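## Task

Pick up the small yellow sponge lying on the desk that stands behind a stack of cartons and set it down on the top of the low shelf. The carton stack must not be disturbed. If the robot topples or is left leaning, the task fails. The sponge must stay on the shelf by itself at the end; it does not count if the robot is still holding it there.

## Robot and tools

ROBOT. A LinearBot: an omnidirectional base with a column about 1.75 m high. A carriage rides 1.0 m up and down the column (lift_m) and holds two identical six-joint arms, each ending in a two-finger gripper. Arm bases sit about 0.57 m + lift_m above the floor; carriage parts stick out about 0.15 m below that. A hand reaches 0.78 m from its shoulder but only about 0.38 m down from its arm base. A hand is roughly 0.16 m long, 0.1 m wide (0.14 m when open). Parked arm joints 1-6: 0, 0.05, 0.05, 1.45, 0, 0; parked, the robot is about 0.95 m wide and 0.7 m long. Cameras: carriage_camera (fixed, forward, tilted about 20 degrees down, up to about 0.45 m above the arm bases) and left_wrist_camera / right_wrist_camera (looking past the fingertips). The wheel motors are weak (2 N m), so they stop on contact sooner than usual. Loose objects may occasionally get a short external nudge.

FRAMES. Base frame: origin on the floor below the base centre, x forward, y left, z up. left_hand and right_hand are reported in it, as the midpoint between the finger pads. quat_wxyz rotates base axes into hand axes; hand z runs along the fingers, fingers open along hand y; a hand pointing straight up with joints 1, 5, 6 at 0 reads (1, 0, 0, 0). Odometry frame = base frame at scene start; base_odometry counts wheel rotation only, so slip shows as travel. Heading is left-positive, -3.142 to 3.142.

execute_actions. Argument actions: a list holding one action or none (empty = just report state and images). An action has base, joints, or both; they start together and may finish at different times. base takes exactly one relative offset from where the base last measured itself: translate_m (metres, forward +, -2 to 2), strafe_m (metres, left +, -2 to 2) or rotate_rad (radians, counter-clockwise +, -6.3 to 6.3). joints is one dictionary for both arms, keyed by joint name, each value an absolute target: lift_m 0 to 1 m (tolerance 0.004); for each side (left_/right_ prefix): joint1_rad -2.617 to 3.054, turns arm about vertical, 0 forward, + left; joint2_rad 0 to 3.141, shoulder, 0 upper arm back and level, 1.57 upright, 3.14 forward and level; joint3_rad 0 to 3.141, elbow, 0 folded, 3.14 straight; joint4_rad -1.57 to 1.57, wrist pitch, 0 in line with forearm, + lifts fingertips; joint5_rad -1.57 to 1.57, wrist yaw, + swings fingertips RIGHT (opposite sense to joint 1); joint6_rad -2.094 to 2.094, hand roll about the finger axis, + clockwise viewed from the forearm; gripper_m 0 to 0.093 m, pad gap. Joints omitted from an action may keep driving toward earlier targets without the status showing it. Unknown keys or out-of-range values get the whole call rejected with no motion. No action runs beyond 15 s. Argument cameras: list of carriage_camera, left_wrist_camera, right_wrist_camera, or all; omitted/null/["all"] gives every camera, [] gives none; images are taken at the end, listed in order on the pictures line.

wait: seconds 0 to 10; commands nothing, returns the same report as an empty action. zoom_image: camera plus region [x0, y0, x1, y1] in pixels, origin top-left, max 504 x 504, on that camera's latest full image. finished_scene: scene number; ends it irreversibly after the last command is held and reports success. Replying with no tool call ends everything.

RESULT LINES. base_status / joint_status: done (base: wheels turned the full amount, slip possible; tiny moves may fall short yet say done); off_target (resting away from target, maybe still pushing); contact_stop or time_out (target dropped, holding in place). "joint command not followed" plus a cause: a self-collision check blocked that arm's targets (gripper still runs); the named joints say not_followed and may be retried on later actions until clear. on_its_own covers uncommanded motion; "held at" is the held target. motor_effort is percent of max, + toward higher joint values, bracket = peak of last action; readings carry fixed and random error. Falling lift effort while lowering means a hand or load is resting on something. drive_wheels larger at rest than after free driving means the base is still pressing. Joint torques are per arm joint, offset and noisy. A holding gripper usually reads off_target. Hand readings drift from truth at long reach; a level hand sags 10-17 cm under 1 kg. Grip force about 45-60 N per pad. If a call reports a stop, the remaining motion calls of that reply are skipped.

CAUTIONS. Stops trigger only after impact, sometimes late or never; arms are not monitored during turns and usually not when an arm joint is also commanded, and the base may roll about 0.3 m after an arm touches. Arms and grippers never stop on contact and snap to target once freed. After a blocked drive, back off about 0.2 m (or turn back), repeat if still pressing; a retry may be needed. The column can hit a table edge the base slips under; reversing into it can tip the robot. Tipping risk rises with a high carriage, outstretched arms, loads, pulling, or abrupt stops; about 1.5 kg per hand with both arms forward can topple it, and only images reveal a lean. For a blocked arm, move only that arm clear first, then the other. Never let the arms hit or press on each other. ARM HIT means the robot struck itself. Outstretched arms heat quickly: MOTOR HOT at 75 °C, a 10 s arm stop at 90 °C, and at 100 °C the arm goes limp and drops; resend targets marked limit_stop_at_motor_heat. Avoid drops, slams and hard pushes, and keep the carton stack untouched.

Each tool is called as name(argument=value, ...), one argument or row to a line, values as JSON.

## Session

execute_actions(
  actions=[
    {"joints":{"lift_m":0.9}},
  ],
  cameras=["carriage_camera"],
)

Scene clock: 2.93 s.
Joint torques (N m, as the arm reports them, + toward a larger angle): left_arm=[ 0.03  5.01  7.39 -0.36 -0.02 -0.04] | right_arm=[-0.2   4.56  5.13 -0.17 -0.01 -0.04]
base_odometry: x=+0.000 y=+0.000 heading=+0.000 (m, m, rad; odometry frame)
base_status: not commanded
joint_positions: lift_m=+0.900 left_joint1_rad=+0.005 left_joint2_rad=+0.049 left_joint3_rad=+0.069 left_joint4_rad=+1.445 left_joint5_rad=+0.043 left_joint6_rad=-0.027 left_gripper_m=+0.095 right_joint1_rad=+0.013 right_joint2_rad=+0.071 right_joint3_rad=+0.080 right_joint4_rad=+1.479 right_joint5_rad=-0.022 right_joint6_rad=-0.009 right_gripper_m=+0.095
joint_status: all done
motor_effort: lift_m=+31(37) drive_wheels=-1(0) (%)
left_hand: x=+0.2965 y=+0.3429 z=+1.9075 quat_wxyz=(+0.998, +0.021, +0.053, -0.012) (m; base frame)
right_hand: x=+0.2918 y=-0.3462 z=+1.9112 quat_wxyz=(+0.999, -0.011, +0.041, +0.002) (m; base frame)
pictures: carriage_camera
Images, in order (width x height): carriage_camera 672x504.

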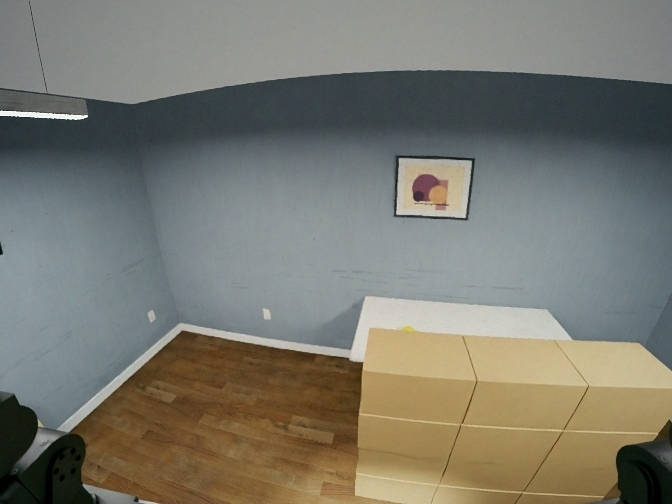

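execute_actions(
  actions=[
    {"base":{"strafe_m":0.9}},
  ],
  cameras=[],
)

execute_actions(
  actions=[
    {"base":{"translate_m":1.6}},
  ],
  cameras=[],
)

execute_actions(
  actions=[
    {"base":{"rotate_rad":-1.57},"joints":{"lift_m":0.6}},
  ],
  cameras=["carriage_camera"],
)

Scene clock: 8.80 s.
Joint torques (N m, as the arm reports them, + toward a larger angle): left_arm=[ 0.03  4.96  7.33 -0.38 -0.04 -0.04] | right_arm=[-0.21  4.5   5.11 -0.14 -0.01 -0.05]
base_odometry: x=-0.001 y=+0.900 heading=+0.001 (m, m, rad; odometry frame)
base_status: done
joint_positions: lift_m=+0.900 left_joint1_rad=+0.005 left_joint2_rad=+0.049 left_joint3_rad=+0.069 left_joint4_rad=+1.445 left_joint5_rad=+0.043 left_joint6_rad=-0.027 left_gripper_m=+0.095 right_joint1_rad=+0.013 right_joint2_rad=+0.071 right_joint3_rad=+0.080 right_joint4_rad=+1.479 right_joint5_rad=-0.022 right_joint6_rad=-0.009 right_gripper_m=+0.095
joint_status: not commanded
motor_effort: lift_m=+31(31) drive_wheels=-9(49) (%)
left_hand: x=+0.2965 y=+0.3429 z=+1.9075 quat_wxyz=(+0.998, +0.021, +0.053, -0.012) (m; base frame)
right_hand: x=+0.2918 y=-0.3462 z=+1.9112 quat_wxyz=(+0.999, -0.011, +0.041, +0.002) (m; base frame)
pictures: none
No camera images: the call's "cameras" was empty. Leave "cameras" out to get every camera's image.

Scene clock: 14.43 s.
Joint torques (N m, as the arm reports them, + toward a larger angle): left_arm=[ 0.07  5.    7.35 -0.37 -0.03 -0.05] | right_arm=[-0.18  4.55  5.11 -0.15 -0.03 -0.05]
base_odometry: x=+1.599 y=+0.904 heading=+0.002 (m, m, rad; odometry frame)
base_status: done
joint_positions: lift_m=+0.900 left_joint1_rad=+0.005 left_joint2_rad=+0.049 left_joint3_rad=+0.069 left_joint4_rad=+1.446 left_joint5_rad=+0.043 left_joint6_rad=-0.027 left_gripper_m=+0.095 right_joint1_rad=+0.013 right_joint2_rad=+0.071 right_joint3_rad=+0.080 right_joint4_rad=+1.480 right_joint5_rad=-0.022 right_joint6_rad=-0.009 right_gripper_m=+0.095
joint_status: not commanded
motor_effort: lift_m=+30(30) drive_wheels=-8(47) (%)
left_hand: x=+0.2962 y=+0.3429 z=+1.9075 quat_wxyz=(+0.998, +0.021, +0.052, -0.012) (m; base frame)
right_hand: x=+0.2916 y=-0.3462 z=+1.9112 quat_wxyz=(+0.999, -0.011, +0.041, +0.002) (m; base frame)
pictures: none
No camera images: the call's "cameras" was empty. Leave "cameras" out to get every camera's image.

Scene clock: 17.53 s.
Joint torques (N m, as the arm reports them, + toward a larger angle): left_arm=[ 0.03  4.99  7.3  -0.4  -0.03 -0.05] | right_arm=[-0.21  4.54  4.99 -0.18 -0.01 -0.04]
base_odometry: x=+1.599 y=+0.904 heading=-1.566 (m, m, rad; odometry frame)
base_status: done
joint_positions: lift_m=+0.600 left_joint1_rad=+0.005 left_joint2_rad=+0.049 left_joint3_rad=+0.069 left_joint4_rad=+1.446 left_joint5_rad=+0.043 left_joint6_rad=-0.027 left_gripper_m=+0.095 right_joint1_rad=+0.013 right_joint2_rad=+0.071 right_joint3_rad=+0.080 right_joint4_rad=+1.479 right_joint5_rad=-0.022 right_joint6_rad=-0.009 right_gripper_m=+0.095
joint_status: all done
motor_effort: lift_m=+31(33) drive_wheels=+22(52) (%)
left_hand: x=+0.2963 y=+0.3429 z=+1.6075 quat_wxyz=(+0.998, +0.021, +0.053, -0.012) (m; base frame)
right_hand: x=+0.2918 y=-0.3462 z=+1.6111 quat_wxyz=(+0.999, -0.011, +0.041, +0.002) (m; base frame)
pictures: carriage_camera
Images, in order (width x height): carriage_camera 672x504.

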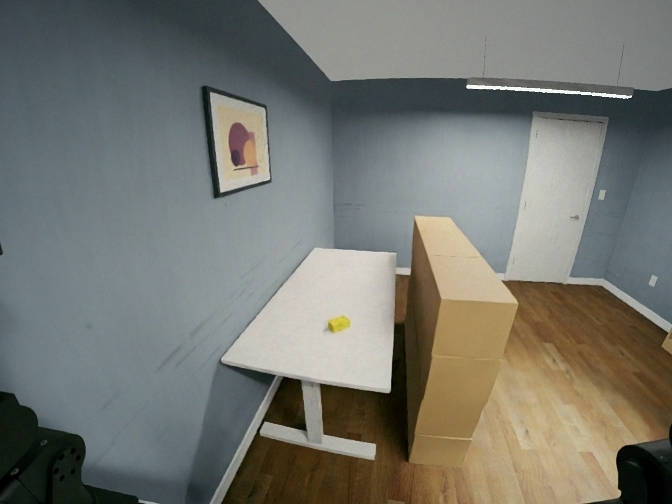

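execute_actions(
  actions=[
    {"base":{"translate_m":0.5},"joints":{"left_joint1_rad":-0.45,"left_joint2_rad":2.5,"left_joint3_rad":2.0,"left_joint4_rad":-1.2,"lift_m":0.5}},
  ],
  cameras=["carriage_camera","left_wrist_camera"],
)

Scene clock: 22.13 s.
Joint torques (N m, as the arm reports them, + toward a larger angle): left_arm=[ -0.41 -16.82   9.31  -0.16   0.02  -0.02] | right_arm=[-0.22  4.47  5.01 -0.16 -0.01 -0.05]
base_odometry: x=+1.600 y=+0.404 heading=-1.568 (m, m, rad; odometry frame)
base_status: done
joint_positions: lift_m=+0.500 left_joint1_rad=-0.445 left_joint2_rad=+2.497 left_joint3_rad=+1.985 left_joint4_rad=-1.185 left_joint5_rad=+0.043 left_joint6_rad=-0.027 left_gripper_m=+0.095 right_joint1_rad=+0.013 right_joint2_rad=+0.071 right_joint3_rad=+0.080 right_joint4_rad=+1.480 right_joint5_rad=-0.022 right_joint6_rad=-0.009 right_gripper_m=+0.095
joint_status: all done
motor_effort: lift_m=+31(31) drive_wheels=-14(49) (%)
left_hand: x=+0.6670 y=+0.1530 z=+1.0321 quat_wxyz=(-0.067, +0.205, +0.976, -0.006) (m; base frame)
right_hand: x=+0.2917 y=-0.3461 z=+1.5112 quat_wxyz=(+0.999, -0.011, +0.041, +0.002) (m; base frame)
pictures: carriage_camera, left_wrist_camera
Images, in order (width x height): carriage_camera 672x504, left_wrist_camera 672x504.

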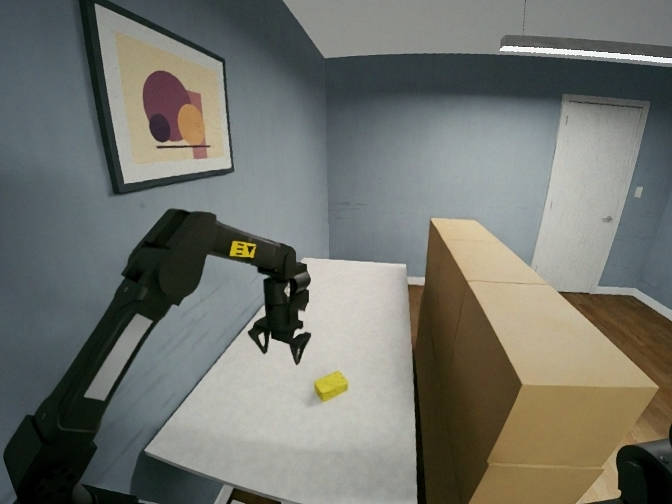

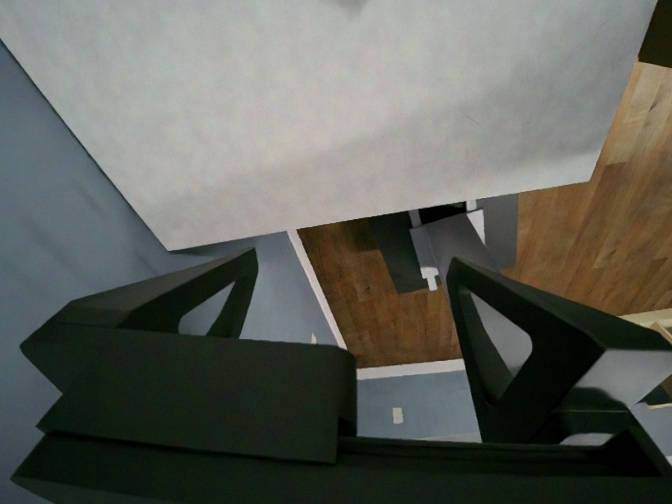

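execute_actions(
  actions=[
    {"base":{"translate_m":0.2},"joints":{"left_joint2_rad":2.7,"left_joint3_rad":2.3,"left_joint4_rad":-1.3,"lift_m":0.4}},
  ],
  cameras=["left_wrist_camera"],
)

Scene clock: 27.47 s.
Joint torques (N m, as the arm reports them, + toward a larger angle): left_arm=[ -0.06 -19.02   9.27  -0.07   0.01  -0.03] | right_arm=[-0.24  4.53  5.08 -0.15 -0.02 -0.05]
base_odometry: x=+1.600 y=+0.208 heading=-1.572 (m, m, rad; odometry frame)
base_status: translate_m time_out (by the wheels' count: +0.196 of +0.200)
joint_positions: lift_m=+0.400 left_joint1_rad=-0.448 left_joint2_rad=+2.707 left_joint3_rad=+2.286 left_joint4_rad=-1.296 left_joint5_rad=+0.043 left_joint6_rad=-0.027 left_gripper_m=+0.095 right_joint1_rad=+0.013 right_joint2_rad=+0.071 right_joint3_rad=+0.080 right_joint4_rad=+1.479 right_joint5_rad=-0.022 right_joint6_rad=-0.009 right_gripper_m=+0.095
joint_status: all done
motor_effort: lift_m=+32(35) drive_wheels=+42(103) (%)
left_hand: x=+0.6925 y=+0.1391 z=+0.9080 quat_wxyz=(-0.076, +0.207, +0.975, -0.004) (m; base frame)
right_hand: x=+0.2919 y=-0.3461 z=+1.4111 quat_wxyz=(+0.999, -0.011, +0.041, +0.002) (m; base frame)
pictures: left_wrist_camera
Images, in order (width x height): left_wrist_camera 672x504.

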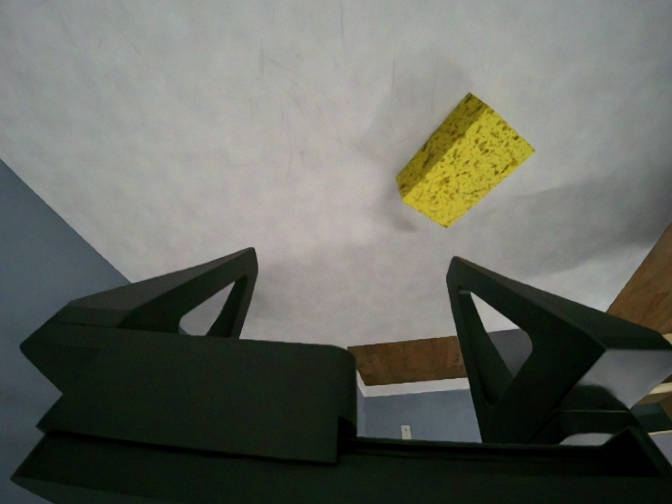

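execute_actions(
  actions=[
    {"base":{"translate_m":-0.03},"joints":{"left_joint1_rad":-0.58,"left_joint2_rad":2.85,"left_joint3_rad":2.6,"left_joint4_rad":-1.45,"left_joint6_rad":0.75}},
  ],
  cameras=["left_wrist_camera"],
)

Scene clock: 30.47 s.
Joint torques (N m, as the arm reports them, + toward a larger angle): left_arm=[  0.13 -18.79   8.85  -0.17   0.04   0.05] | right_arm=[-0.21  4.5   5.11 -0.11 -0.01 -0.05]
base_odometry: x=+1.600 y=+0.238 heading=-1.570 (m, m, rad; odometry frame)
base_status: done
joint_positions: lift_m=+0.400 left_joint1_rad=-0.582 left_joint2_rad=+2.845 left_joint3_rad=+2.591 left_joint4_rad=-1.438 left_joint5_rad=+0.045 left_joint6_rad=+0.743 left_gripper_m=+0.095 right_joint1_rad=+0.013 right_joint2_rad=+0.071 right_joint3_rad=+0.080 right_joint4_rad=+1.478 right_joint5_rad=-0.022 right_joint6_rad=-0.009 right_gripper_m=+0.095
joint_status: all done
motor_effort: lift_m=+32(32) drive_wheels=+13(48) (%)
left_hand: x=+0.6798 y=+0.0717 z=+0.9148 quat_wxyz=(-0.058, +0.612, +0.788, -0.027) (m; base frame)
right_hand: x=+0.2921 y=-0.3461 z=+1.4111 quat_wxyz=(+0.999, -0.011, +0.042, +0.002) (m; base frame)
pictures: left_wrist_camera
Images, in order (width x height): left_wrist_camera 672x504.

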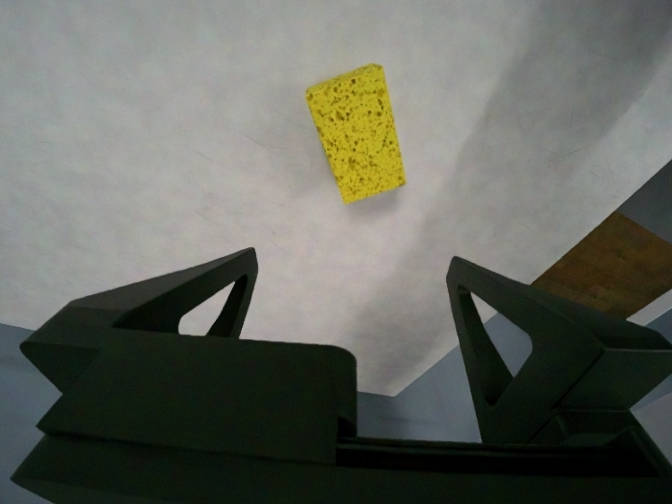

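execute_actions(
  actions=[
    {"joints":{"left_joint1_rad":-0.7,"left_joint2_rad":3.0,"left_joint3_rad":2.85,"left_joint4_rad":-1.3,"left_joint6_rad":0.6,"lift_m":0.35}},
  ],
  cameras=["left_wrist_camera"],
)

Scene clock: 33.03 s.
Joint torques (N m, as the arm reports them, + toward a larger angle): left_arm=[  0.17 -20.52   9.74   0.63   0.06  -0.12] | right_arm=[-0.19  4.5   5.16 -0.14 -0.01 -0.05]
base_odometry: x=+1.600 y=+0.238 heading=-1.570 (m, m, rad; odometry frame)
base_status: not commanded
joint_positions: lift_m=+0.350 left_joint1_rad=-0.700 left_joint2_rad=+3.006 left_joint3_rad=+2.837 left_joint4_rad=-1.304 left_joint5_rad=+0.045 left_joint6_rad=+0.607 left_gripper_m=+0.095 right_joint1_rad=+0.013 right_joint2_rad=+0.071 right_joint3_rad=+0.080 right_joint4_rad=+1.478 right_joint5_rad=-0.022 right_joint6_rad=-0.009 right_gripper_m=+0.095
joint_status: all done
motor_effort: lift_m=+32(31) drive_wheels=-11(10) (%)
left_hand: x=+0.6915 y=-0.0148 z=+0.8445 quat_wxyz=(+0.048, +0.608, +0.792, -0.025) (m; base frame)
right_hand: x=+0.2921 y=-0.3462 z=+1.3611 quat_wxyz=(+0.999, -0.011, +0.042, +0.002) (m; base frame)
pictures: left_wrist_camera
Images, in order (width x height): left_wrist_camera 672x504.

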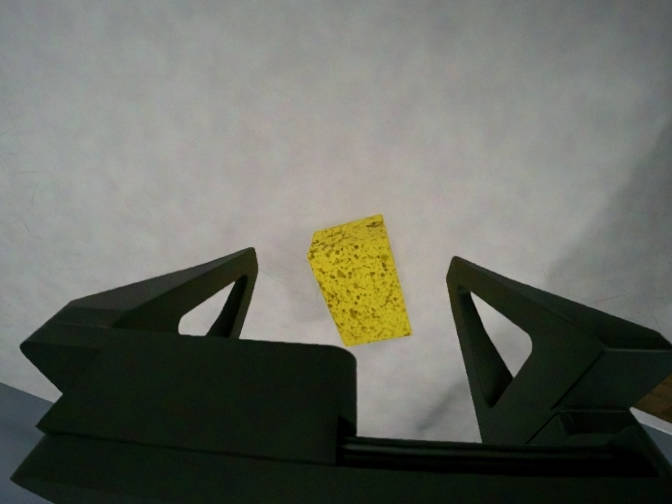

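Aligned. Lower and grip.

execute_actions(
  actions=[
    {"joints":{"lift_m":0.26,"left_joint6_rad":0.4}},
  ],
  cameras=[],
)

execute_actions(
  actions=[
    {"joints":{"left_gripper_m":0.0}},
  ],
  cameras=["left_wrist_camera"],
)

Scene clock: 35.00 s.
Joint torques (N m, as the arm reports them, + toward a larger angle): left_arm=[  0.05 -19.31   9.72   0.69   0.05  -0.11] | right_arm=[-0.21  4.54  5.06 -0.14 -0.01 -0.05]
base_odometry: x=+1.600 y=+0.238 heading=-1.570 (m, m, rad; odometry frame)
base_status: not commanded
joint_positions: lift_m=+0.260 left_joint1_rad=-0.700 left_joint2_rad=+2.992 left_joint3_rad=+2.837 left_joint4_rad=-1.302 left_joint5_rad=+0.044 left_joint6_rad=+0.408 left_gripper_m=+0.095 right_joint1_rad=+0.013 right_joint2_rad=+0.071 right_joint3_rad=+0.080 right_joint4_rad=+1.478 right_joint5_rad=-0.022 right_joint6_rad=-0.009 right_gripper_m=+0.095
joint_status: all done
motor_effort: lift_m=+31(33) drive_wheels=-9(7) (%)
left_hand: x=+0.6940 y=-0.0167 z=+0.7619 quat_wxyz=(+0.053, +0.526, +0.848, -0.030) (m; base frame)
right_hand: x=+0.2921 y=-0.3462 z=+1.2711 quat_wxyz=(+0.999, -0.011, +0.042, +0.002) (m; base frame)
pictures: none
No camera images: the call's "cameras" was empty. Leave "cameras" out to get every camera's image.

Scene clock: 35.73 s.
Joint torques (N m, as the arm reports them, + toward a larger angle): left_arm=[  0.01 -19.41   9.71   0.65   0.03  -0.11] | right_arm=[-0.22  4.49  5.09 -0.14 -0.01 -0.05]
base_odometry: x=+1.600 y=+0.238 heading=-1.570 (m, m, rad; odometry frame)
base_status: not commanded
joint_positions: lift_m=+0.260 left_joint1_rad=-0.700 left_joint2_rad=+2.992 left_joint3_rad=+2.837 left_joint4_rad=-1.302 left_joint5_rad=+0.044 left_joint6_rad=+0.408 left_gripper_m=+0.001 right_joint1_rad=+0.013 right_joint2_rad=+0.071 right_joint3_rad=+0.080 right_joint4_rad=+1.478 right_joint5_rad=-0.022 right_joint6_rad=-0.009 right_gripper_m=+0.095
joint_status: all done
motor_effort: lift_m=+31(31) drive_wheels=-7(10) (%)
left_hand: x=+0.6940 y=-0.0167 z=+0.7619 quat_wxyz=(+0.053, +0.526, +0.848, -0.030) (m; base frame)
right_hand: x=+0.2921 y=-0.3462 z=+1.2711 quat_wxyz=(+0.999, -0.011, +0.042, +0.002) (m; base frame)
pictures: left_wrist_camera
Images, in order (width x height): left_wrist_camera 672x504.

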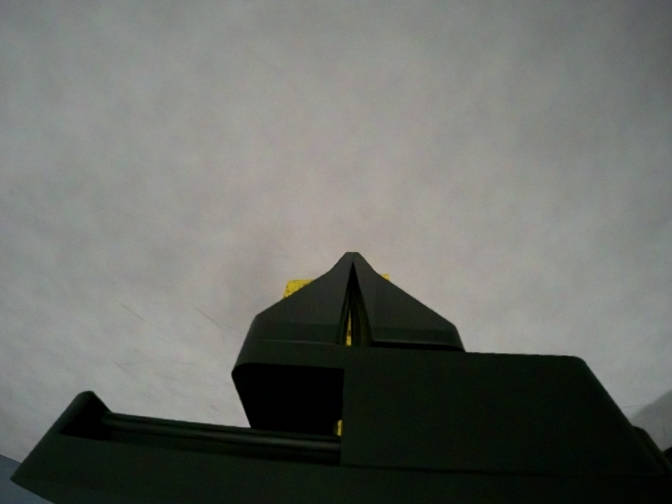

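execute_actions(
  actions=[
    {"joints":{"left_gripper_m":0.09}},
  ],
  cameras=["left_wrist_camera"],
)

Scene clock: 37.50 s.
Joint torques (N m, as the arm reports them, + toward a larger angle): left_arm=[  0.   -19.35   9.74   0.65   0.03  -0.11] | right_arm=[-0.21  4.5   5.09 -0.13 -0.01 -0.04]
base_odometry: x=+1.600 y=+0.238 heading=-1.570 (m, m, rad; odometry frame)
base_status: not commanded
joint_positions: lift_m=+0.260 left_joint1_rad=-0.700 left_joint2_rad=+2.992 left_joint3_rad=+2.837 left_joint4_rad=-1.302 left_joint5_rad=+0.044 left_joint6_rad=+0.408 left_gripper_m=+0.090 right_joint1_rad=+0.013 right_joint2_rad=+0.071 right_joint3_rad=+0.080 right_joint4_rad=+1.478 right_joint5_rad=-0.022 right_joint6_rad=-0.009 right_gripper_m=+0.095
joint_status: all done
motor_effort: lift_m=+31(31) drive_wheels=-9(10) (%)
left_hand: x=+0.6940 y=-0.0167 z=+0.7619 quat_wxyz=(+0.053, +0.526, +0.848, -0.030) (m; base frame)
right_hand: x=+0.2921 y=-0.3462 z=+1.2711 quat_wxyz=(+0.999, -0.011, +0.042, +0.002) (m; base frame)
pictures: left_wrist_camera
Images, in order (width x height): left_wrist_camera 672x504.

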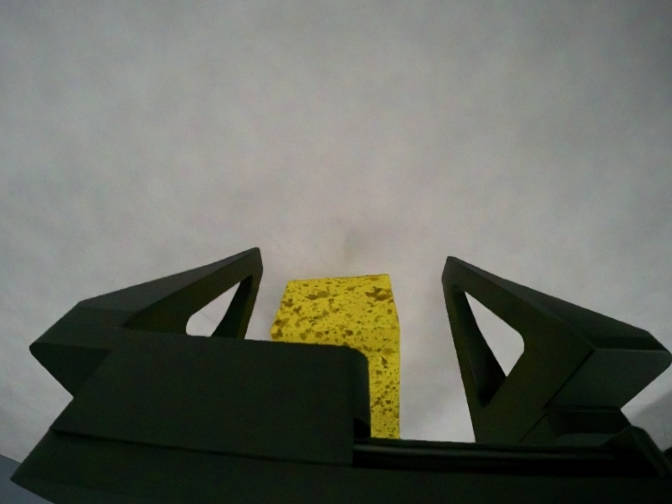

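execute_actions(
  actions=[
    {"joints":{"lift_m":0.22,"left_joint4_rad":-1.42}},
  ],
  cameras=["left_wrist_camera"],
)

Scene clock: 39.20 s.
Joint torques (N m, as the arm reports them, + toward a larger angle): left_arm=[  0.07 -19.24   9.3    0.2    0.04  -0.09] | right_arm=[-0.23  4.56  5.33 -0.14  0.   -0.05]
base_odometry: x=+1.600 y=+0.238 heading=-1.570 (m, m, rad; odometry frame)
base_status: not commanded
joint_positions: lift_m=+0.256 left_joint1_rad=-0.700 left_joint2_rad=+2.994 left_joint3_rad=+2.840 left_joint4_rad=-1.407 left_joint5_rad=+0.044 left_joint6_rad=+0.408 left_gripper_m=+0.090 right_joint1_rad=+0.013 right_joint2_rad=+0.070 right_joint3_rad=+0.078 right_joint4_rad=+1.479 right_joint5_rad=-0.022 right_joint6_rad=-0.009 right_gripper_m=+0.095
joint_status: lift_m contact_stop (moved -0.004 of -0.040); the others done
on_its_own: lift_m is held at +0.256, not at your +0.220, since a contact_stop
motor_effort: lift_m=+31(33) drive_wheels=-12(14) (%)
left_hand: x=+0.6746 y=-0.0001 z=+0.7558 quat_wxyz=(+0.001, +0.526, +0.850, -0.022) (m; base frame)
right_hand: x=+0.2923 y=-0.3461 z=+1.2661 quat_wxyz=(+0.999, -0.012, +0.042, +0.002) (m; base frame)
pictures: left_wrist_camera
Images, in order (width x height): left_wrist_camera 672x504.

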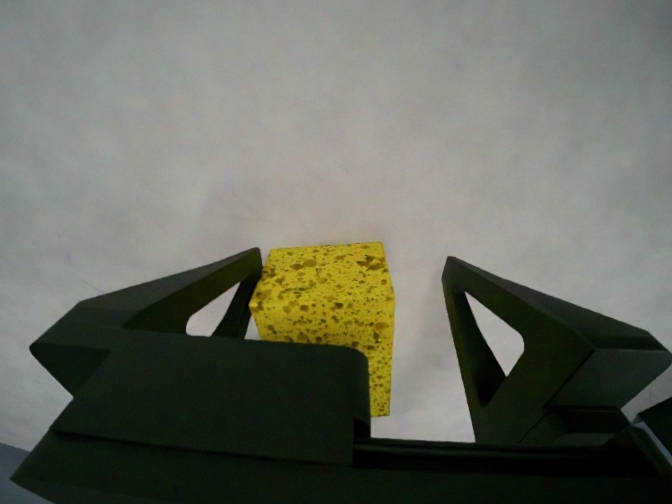

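execute_actions(
  actions=[
    {"joints":{"lift_m":0.265,"left_joint2_rad":3.07,"left_joint4_rad":-1.4}},
  ],
  cameras=["left_wrist_camera"],
)

Scene clock: 41.33 s.
Joint torques (N m, as the arm reports them, + toward a larger angle): left_arm=[  0.18 -17.64   8.97   0.28   0.06  -0.11] | right_arm=[-0.19  4.59  5.24 -0.13 -0.03 -0.04]
base_odometry: x=+1.600 y=+0.238 heading=-1.570 (m, m, rad; odometry frame)
base_status: not commanded
joint_positions: lift_m=+0.265 left_joint1_rad=-0.701 left_joint2_rad=+3.044 left_joint3_rad=+2.842 left_joint4_rad=-1.401 left_joint5_rad=+0.042 left_joint6_rad=+0.408 left_gripper_m=+0.090 right_joint1_rad=+0.013 right_joint2_rad=+0.070 right_joint3_rad=+0.078 right_joint4_rad=+1.479 right_joint5_rad=-0.022 right_joint6_rad=-0.009 right_gripper_m=+0.095
joint_status: all done
motor_effort: lift_m=+30(40) drive_wheels=-10(10) (%)
left_hand: x=+0.6686 y=+0.0049 z=+0.7400 quat_wxyz=(-0.019, +0.526, +0.850, -0.018) (m; base frame)
right_hand: x=+0.2923 y=-0.3461 z=+1.2756 quat_wxyz=(+0.999, -0.012, +0.042, +0.002) (m; base frame)
pictures: left_wrist_camera
Images, in order (width x height): left_wrist_camera 672x504.

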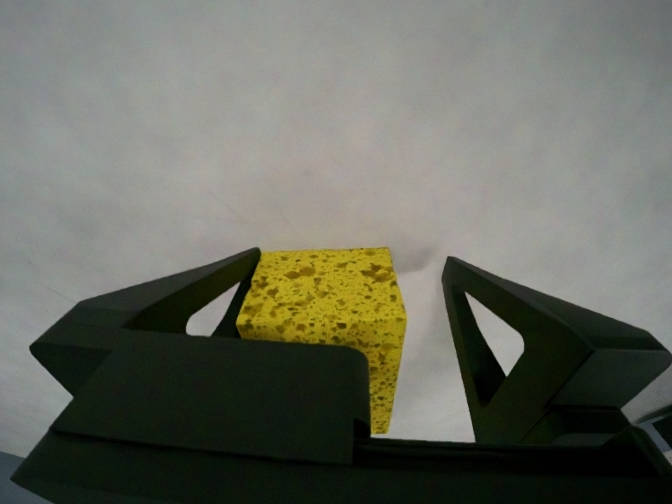

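Torque dropped, so the fingers are on the table. Grip.

execute_actions(
  actions=[
    {"joints":{"left_gripper_m":0.0}},
  ],
  cameras=["left_wrist_camera"],
)

Scene clock: 42.80 s.
Joint torques (N m, as the arm reports them, + toward a larger angle): left_arm=[  0.12 -17.6    8.93   0.27   0.06  -0.11] | right_arm=[-0.24  4.57  5.28 -0.14 -0.02 -0.05]
base_odometry: x=+1.600 y=+0.238 heading=-1.570 (m, m, rad; odometry frame)
base_status: not commanded
joint_positions: lift_m=+0.265 left_joint1_rad=-0.701 left_joint2_rad=+3.044 left_joint3_rad=+2.842 left_joint4_rad=-1.401 left_joint5_rad=+0.042 left_joint6_rad=+0.407 left_gripper_m=+0.059 right_joint1_rad=+0.013 right_joint2_rad=+0.070 right_joint3_rad=+0.078 right_joint4_rad=+1.479 right_joint5_rad=-0.022 right_joint6_rad=-0.009 right_gripper_m=+0.095
joint_status: left_gripper_m off_target (ended at +0.059, target +0.000)
motor_effort: lift_m=+30(30) drive_wheels=-8(10) (%)
left_hand: x=+0.6686 y=+0.0049 z=+0.7400 quat_wxyz=(-0.019, +0.526, +0.850, -0.018) (m; base frame)
right_hand: x=+0.2923 y=-0.3461 z=+1.2756 quat_wxyz=(+0.999, -0.012, +0.042, +0.002) (m; base frame)
pictures: left_wrist_camera
Images, in order (width x height): left_wrist_camera 672x504.

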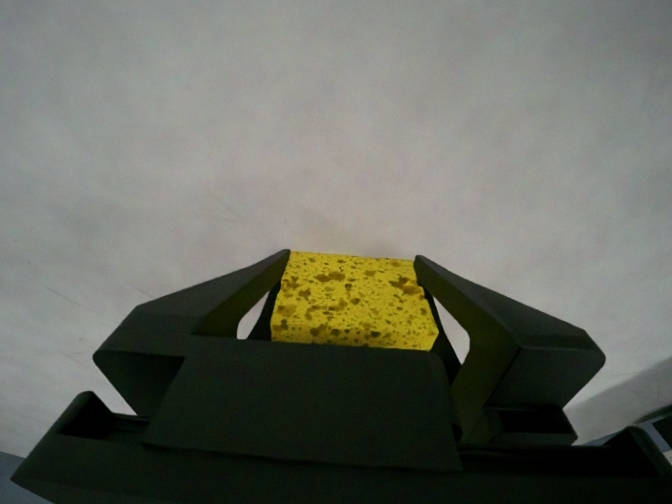

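Got it. Lift, retract, back out.

execute_actions(
  actions=[
    {"joints":{"lift_m":0.6,"left_joint2_rad":1.9,"left_joint3_rad":1.1,"left_joint4_rad":-0.9}},
  ],
  cameras=[],
)

execute_actions(
  actions=[
    {"base":{"translate_m":-0.7},"joints":{"left_joint1_rad":-0.3}},
  ],
  cameras=[],
)

execute_actions(
  actions=[
    {"base":{"rotate_rad":-1.57}},
  ],
  cameras=["carriage_camera"],
)

Scene clock: 46.00 s.
Joint torques (N m, as the arm reports them, + toward a larger angle): left_arm=[  0.15 -11.6    5.     0.01   0.05  -0.11] | right_arm=[-0.25  4.43  5.13 -0.16 -0.01 -0.05]
base_odometry: x=+1.600 y=+0.238 heading=-1.570 (m, m, rad; odometry frame)
base_status: not commanded
joint_positions: lift_m=+0.600 left_joint1_rad=-0.701 left_joint2_rad=+1.912 left_joint3_rad=+1.119 left_joint4_rad=-0.898 left_joint5_rad=+0.042 left_joint6_rad=+0.407 left_gripper_m=+0.059 right_joint1_rad=+0.013 right_joint2_rad=+0.070 right_joint3_rad=+0.078 right_joint4_rad=+1.479 right_joint5_rad=-0.022 right_joint6_rad=-0.009 right_gripper_m=+0.095
joint_status: all done
motor_effort: lift_m=+30(35) drive_wheels=-13(9) (%)
left_hand: x=+0.4903 y=+0.1552 z=+1.1578 quat_wxyz=(-0.062, +0.524, +0.849, -0.012) (m; base frame)
right_hand: x=+0.2923 y=-0.3461 z=+1.6106 quat_wxyz=(+0.999, -0.011, +0.042, +0.002) (m; base frame)
pictures: none
No camera images: the call's "cameras" was empty. Leave "cameras" out to get every camera's image.

Scene clock: 49.77 s.
Joint torques (N m, as the arm reports them, + toward a larger angle): left_arm=[ -0.25 -11.63   4.96  -0.01   0.06  -0.09] | right_arm=[-0.19  4.41  5.29 -0.15 -0.01 -0.05]
base_odometry: x=+1.601 y=+0.938 heading=-1.572 (m, m, rad; odometry frame)
base_status: done
joint_positions: lift_m=+0.600 left_joint1_rad=-0.296 left_joint2_rad=+1.912 left_joint3_rad=+1.119 left_joint4_rad=-0.898 left_joint5_rad=+0.042 left_joint6_rad=+0.407 left_gripper_m=+0.059 right_joint1_rad=+0.013 right_joint2_rad=+0.070 right_joint3_rad=+0.078 right_joint4_rad=+1.478 right_joint5_rad=-0.022 right_joint6_rad=-0.009 right_gripper_m=+0.095
joint_status: all done
motor_effort: lift_m=+30(30) drive_wheels=-15(54) (%)
left_hand: x=+0.5493 y=+0.2575 z=+1.1578 quat_wxyz=(-0.058, +0.343, +0.937, -0.024) (m; base frame)
right_hand: x=+0.2927 y=-0.3461 z=+1.6106 quat_wxyz=(+0.999, -0.011, +0.043, +0.002) (m; base frame)
pictures: none
No camera images: the call's "cameras" was empty. Leave "cameras" out to get every camera's image.

Scene clock: 52.87 s.
Joint torques (N m, as the arm reports them, + toward a larger angle): left_arm=[ -0.24 -11.64   4.89   0.01   0.05  -0.09] | right_arm=[-0.19  4.52  5.27 -0.13 -0.01 -0.04]
base_odometry: x=+1.601 y=+0.938 heading=-3.140 (m, m, rad; odometry frame)
base_status: done
joint_positions: lift_m=+0.600 left_joint1_rad=-0.296 left_joint2_rad=+1.912 left_joint3_rad=+1.119 left_joint4_rad=-0.897 left_joint5_rad=+0.042 left_joint6_rad=+0.407 left_gripper_m=+0.059 right_joint1_rad=+0.013 right_joint2_rad=+0.070 right_joint3_rad=+0.078 right_joint4_rad=+1.477 right_joint5_rad=-0.022 right_joint6_rad=-0.009 right_gripper_m=+0.095
joint_status: not commanded
motor_effort: lift_m=+30(30) drive_wheels=+23(57) (%)
left_hand: x=+0.5494 y=+0.2575 z=+1.1578 quat_wxyz=(-0.058, +0.343, +0.937, -0.024) (m; base frame)
right_hand: x=+0.2927 y=-0.3461 z=+1.6106 quat_wxyz=(+0.999, -0.011, +0.043, +0.002) (m; base frame)
pictures: carriage_camera
Images, in order (width x height): carriage_camera 672x504.

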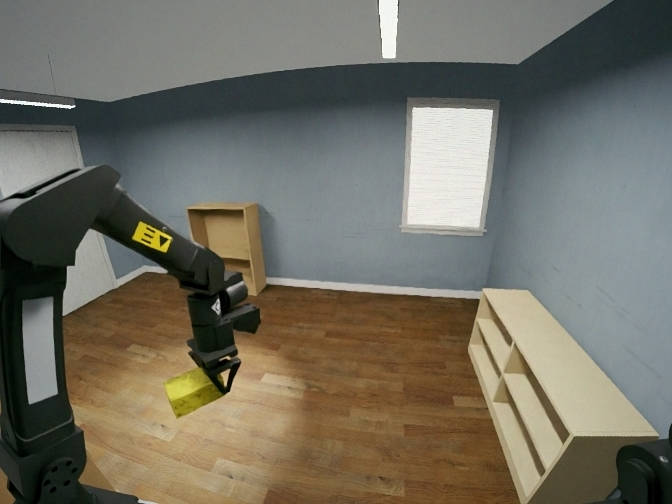

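execute_actions(
  actions=[
    {"base":{"translate_m":1.7}},
  ],
  cameras=[],
)

execute_actions(
  actions=[
    {"base":{"rotate_rad":-1.57}},
  ],
  cameras=["carriage_camera"],
)

Scene clock: 59.77 s.
Joint torques (N m, as the arm reports them, + toward a larger angle): left_arm=[ -0.17 -11.52   4.93   0.     0.06  -0.09] | right_arm=[-0.21  4.41  5.33 -0.13 -0.02 -0.05]
base_odometry: x=-0.099 y=+0.940 heading=+3.141 (m, m, rad; odometry frame)
base_status: done
joint_positions: lift_m=+0.600 left_joint1_rad=-0.297 left_joint2_rad=+1.912 left_joint3_rad=+1.119 left_joint4_rad=-0.899 left_joint5_rad=+0.042 left_joint6_rad=+0.407 left_gripper_m=+0.059 right_joint1_rad=+0.013 right_joint2_rad=+0.070 right_joint3_rad=+0.078 right_joint4_rad=+1.477 right_joint5_rad=-0.022 right_joint6_rad=-0.009 right_gripper_m=+0.095
joint_status: not commanded
motor_effort: lift_m=+30(30) drive_wheels=-15(58) (%)
left_hand: x=+0.5490 y=+0.2575 z=+1.1578 quat_wxyz=(-0.059, +0.343, +0.937, -0.024) (m; base frame)
right_hand: x=+0.2927 y=-0.3461 z=+1.6106 quat_wxyz=(+0.999, -0.011, +0.043, +0.002) (m; base frame)
pictures: none
No camera images: the call's "cameras" was empty. Leave "cameras" out to get every camera's image.

Scene clock: 62.87 s.
Joint torques (N m, as the arm reports them, + toward a larger angle): left_arm=[ -0.25 -11.64   4.96   0.02   0.06  -0.09] | right_arm=[-0.2   4.51  5.28 -0.13 -0.02 -0.04]
base_odometry: x=-0.099 y=+0.940 heading=+1.573 (m, m, rad; odometry frame)
base_status: done
joint_positions: lift_m=+0.600 left_joint1_rad=-0.296 left_joint2_rad=+1.912 left_joint3_rad=+1.119 left_joint4_rad=-0.898 left_joint5_rad=+0.042 left_joint6_rad=+0.407 left_gripper_m=+0.059 right_joint1_rad=+0.013 right_joint2_rad=+0.070 right_joint3_rad=+0.078 right_joint4_rad=+1.477 right_joint5_rad=-0.022 right_joint6_rad=-0.009 right_gripper_m=+0.095
joint_status: not commanded
motor_effort: lift_m=+30(30) drive_wheels=+23(55) (%)
left_hand: x=+0.5492 y=+0.2575 z=+1.1578 quat_wxyz=(-0.059, +0.343, +0.937, -0.024) (m; base frame)
right_hand: x=+0.2927 y=-0.3461 z=+1.6106 quat_wxyz=(+0.999, -0.011, +0.043, +0.002) (m; base frame)
pictures: carriage_camera
Images, in order (width x height): carriage_camera 672x504.

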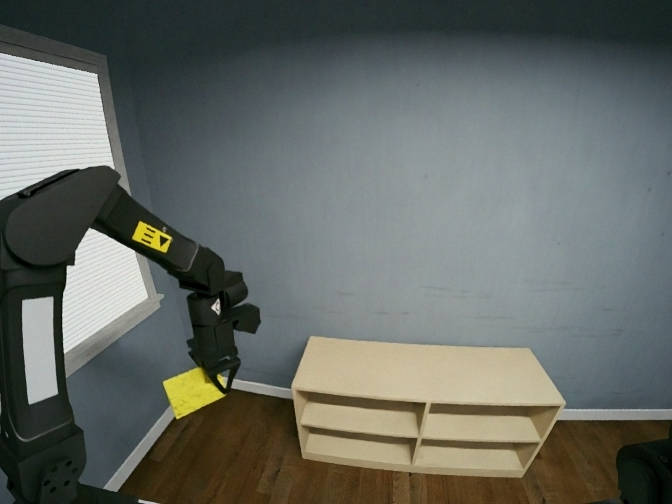

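execute_actions(
  actions=[
    {"base":{"strafe_m":-0.6}},
  ],
  cameras=[],
)

execute_actions(
  actions=[
    {"base":{"translate_m":0.35},"joints":{"lift_m":0.35}},
  ],
  cameras=["carriage_camera","left_wrist_camera"],
)

Scene clock: 67.43 s.
Joint torques (N m, as the arm reports them, + toward a larger angle): left_arm=[ -0.13 -11.65   4.89   0.02   0.06  -0.1 ] | right_arm=[-0.18  4.54  5.29 -0.11 -0.01 -0.05]
base_odometry: x=+0.501 y=+0.940 heading=+1.572 (m, m, rad; odometry frame)
base_status: done
joint_positions: lift_m=+0.600 left_joint1_rad=-0.298 left_joint2_rad=+1.912 left_joint3_rad=+1.119 left_joint4_rad=-0.899 left_joint5_rad=+0.042 left_joint6_rad=+0.407 left_gripper_m=+0.059 right_joint1_rad=+0.013 right_joint2_rad=+0.070 right_joint3_rad=+0.078 right_joint4_rad=+1.477 right_joint5_rad=-0.022 right_joint6_rad=-0.009 right_gripper_m=+0.095
joint_status: not commanded
motor_effort: lift_m=+30(30) drive_wheels=-12(54) (%)
left_hand: x=+0.5490 y=+0.2571 z=+1.1578 quat_wxyz=(-0.059, +0.343, +0.937, -0.024) (m; base frame)
right_hand: x=+0.2927 y=-0.3461 z=+1.6106 quat_wxyz=(+0.999, -0.011, +0.043, +0.002) (m; base frame)
pictures: none
No camera images: the call's "cameras" was empty. Leave "cameras" out to get every camera's image.

Scene clock: 70.20 s.
Joint torques (N m, as the arm reports them, + toward a larger angle): left_arm=[ -0.14 -10.97   5.55   0.01   0.07  -0.1 ] | right_arm=[-0.19  4.52  5.25 -0.17 -0.02 -0.05]
base_odometry: x=+0.501 y=+1.290 heading=+1.570 (m, m, rad; odometry frame)
base_status: done
joint_positions: lift_m=+0.350 left_joint1_rad=-0.299 left_joint2_rad=+1.905 left_joint3_rad=+1.113 left_joint4_rad=-0.899 left_joint5_rad=+0.042 left_joint6_rad=+0.407 left_gripper_m=+0.059 right_joint1_rad=+0.013 right_joint2_rad=+0.070 right_joint3_rad=+0.078 right_joint4_rad=+1.479 right_joint5_rad=-0.022 right_joint6_rad=-0.009 right_gripper_m=+0.095
joint_status: all done
motor_effort: lift_m=+31(33) drive_wheels=-12(41) (%)
left_hand: x=+0.5474 y=+0.2573 z=+0.9085 quat_wxyz=(-0.059, +0.344, +0.937, -0.024) (m; base frame)
right_hand: x=+0.2923 y=-0.3461 z=+1.3605 quat_wxyz=(+0.999, -0.011, +0.042, +0.002) (m; base frame)
pictures: carriage_camera, left_wrist_camera
Images, in order (width x height): carriage_camera 672x504, left_wrist_camera 672x504.

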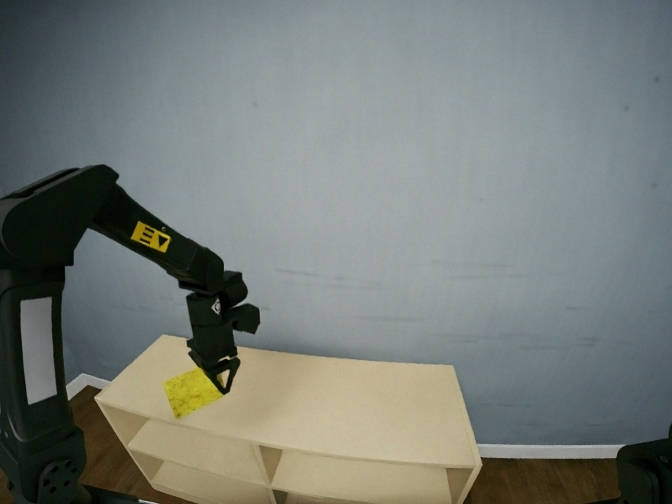

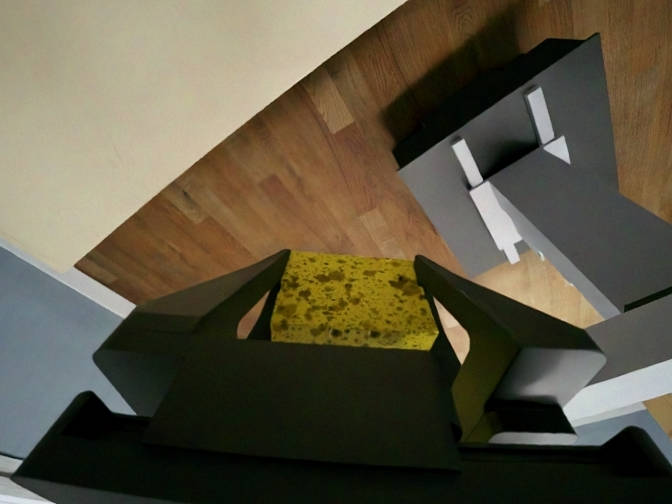

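execute_actions(
  actions=[
    {"base":{"translate_m":0.1},"joints":{"left_joint2_rad":2.6,"left_joint3_rad":2.15,"left_joint4_rad":-1.25,"lift_m":0.3}},
  ],
  cameras=["left_wrist_camera"],
)

Scene clock: 73.10 s.
Joint torques (N m, as the arm reports them, + toward a larger angle): left_arm=[  0.01 -16.5    8.53  -0.07   0.06  -0.1 ] | right_arm=[-0.2   4.71  5.43 -0.17 -0.01 -0.04]
base_odometry: x=+0.502 y=+1.390 heading=+1.569 (m, m, rad; odometry frame)
base_status: done
joint_positions: lift_m=+0.300 left_joint1_rad=-0.299 left_joint2_rad=+2.585 left_joint3_rad=+2.143 left_joint4_rad=-1.242 left_joint5_rad=+0.042 left_joint6_rad=+0.407 left_gripper_m=+0.059 right_joint1_rad=+0.013 right_joint2_rad=+0.070 right_joint3_rad=+0.078 right_joint4_rad=+1.480 right_joint5_rad=-0.022 right_joint6_rad=-0.009 right_gripper_m=+0.095
joint_status: all done
motor_effort: lift_m=+31(31) drive_wheels=-9(47) (%)
left_hand: x=+0.7113 y=+0.2065 z=+0.8301 quat_wxyz=(-0.055, +0.344, +0.937, -0.024) (m; base frame)
right_hand: x=+0.2920 y=-0.3461 z=+1.3106 quat_wxyz=(+0.999, -0.011, +0.041, +0.002) (m; base frame)
pictures: left_wrist_camera
Images, in order (width x height): left_wrist_camera 672x504.

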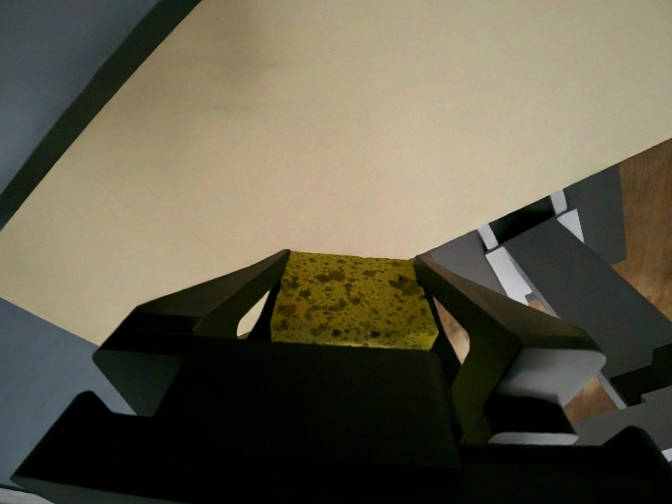

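execute_actions(
  actions=[
    {"joints":{"left_joint1_rad":-0.5,"lift_m":0.15}},
  ],
  cameras=["left_wrist_camera"],
)

Scene clock: 75.20 s.
Joint torques (N m, as the arm reports them, + toward a larger angle): left_arm=[ -0.1  -17.19   8.5   -0.05   0.04  -0.09] | right_arm=[-0.21  4.53  5.29 -0.16 -0.01 -0.05]
base_odometry: x=+0.502 y=+1.390 heading=+1.569 (m, m, rad; odometry frame)
base_status: not commanded
joint_positions: lift_m=+0.150 left_joint1_rad=-0.499 left_joint2_rad=+2.593 left_joint3_rad=+2.143 left_joint4_rad=-1.245 left_joint5_rad=+0.046 left_joint6_rad=+0.407 left_gripper_m=+0.059 right_joint1_rad=+0.013 right_joint2_rad=+0.070 right_joint3_rad=+0.078 right_joint4_rad=+1.480 right_joint5_rad=-0.022 right_joint6_rad=-0.009 right_gripper_m=+0.095
joint_status: all done
motor_effort: lift_m=+31(32) drive_wheels=+8(10) (%)
left_hand: x=+0.6721 y=+0.1225 z=+0.6764 quat_wxyz=(-0.063, +0.435, +0.898, -0.020) (m; base frame)
right_hand: x=+0.2920 y=-0.3461 z=+1.1605 quat_wxyz=(+0.999, -0.011, +0.041, +0.002) (m; base frame)
pictures: left_wrist_camera
Images, in order (width x height): left_wrist_camera 672x504.

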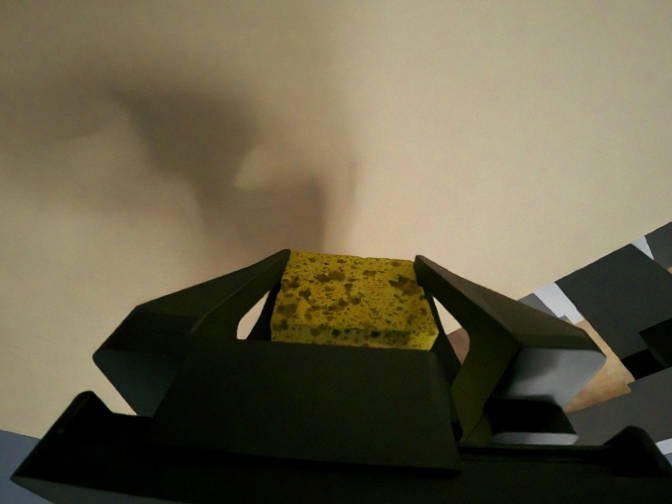

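execute_actions(
  actions=[
    {"joints":{"left_gripper_m":0.09}},
  ],
  cameras=[],
)

execute_actions(
  actions=[
    {"joints":{"lift_m":0.4}},
  ],
  cameras=["carriage_camera"],
)

Scene clock: 76.63 s.
Joint torques (N m, as the arm reports them, + toward a larger angle): left_arm=[ -0.08 -17.22   8.54  -0.05   0.03  -0.08] | right_arm=[-0.21  4.56  5.3  -0.17 -0.01 -0.04]
base_odometry: x=+0.502 y=+1.390 heading=+1.569 (m, m, rad; odometry frame)
base_status: not commanded
joint_positions: lift_m=+0.150 left_joint1_rad=-0.499 left_joint2_rad=+2.593 left_joint3_rad=+2.143 left_joint4_rad=-1.245 left_joint5_rad=+0.046 left_joint6_rad=+0.407 left_gripper_m=+0.090 right_joint1_rad=+0.013 right_joint2_rad=+0.070 right_joint3_rad=+0.078 right_joint4_rad=+1.480 right_joint5_rad=-0.022 right_joint6_rad=-0.009 right_gripper_m=+0.095
joint_status: all done
motor_effort: lift_m=+32(32) drive_wheels=-7(7) (%)
left_hand: x=+0.6721 y=+0.1225 z=+0.6764 quat_wxyz=(-0.063, +0.435, +0.898, -0.020) (m; base frame)
right_hand: x=+0.2920 y=-0.3461 z=+1.1605 quat_wxyz=(+0.999, -0.011, +0.041, +0.002) (m; base frame)
pictures: none
No camera images: the call's "cameras" was empty. Leave "cameras" out to get every camera's image.

Scene clock: 78.17 s.
Joint torques (N m, as the arm reports them, + toward a larger angle): left_arm=[ -0.13 -17.18   8.5   -0.05   0.05  -0.09] | right_arm=[-0.23  4.48  5.11 -0.12 -0.02 -0.05]
base_odometry: x=+0.502 y=+1.390 heading=+1.569 (m, m, rad; odometry frame)
base_status: not commanded
joint_positions: lift_m=+0.400 left_joint1_rad=-0.499 left_joint2_rad=+2.593 left_joint3_rad=+2.143 left_joint4_rad=-1.246 left_joint5_rad=+0.045 left_joint6_rad=+0.407 left_gripper_m=+0.090 right_joint1_rad=+0.013 right_joint2_rad=+0.070 right_joint3_rad=+0.078 right_joint4_rad=+1.480 right_joint5_rad=-0.022 right_joint6_rad=-0.009 right_gripper_m=+0.095
joint_status: all done
motor_effort: lift_m=+30(38) drive_wheels=+9(7) (%)
left_hand: x=+0.6718 y=+0.1229 z=+0.9266 quat_wxyz=(-0.064, +0.435, +0.898, -0.019) (m; base frame)
right_hand: x=+0.2921 y=-0.3461 z=+1.4106 quat_wxyz=(+0.999, -0.011, +0.042, +0.002) (m; base frame)
pictures: carriage_camera
Images, in order (width x height): carriage_camera 672x504.

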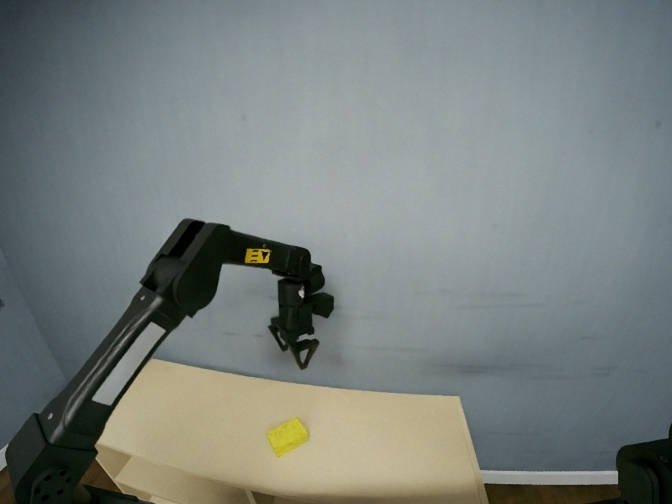

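finished_scene(
  scene=2,
)

The scene is finished: the task was done.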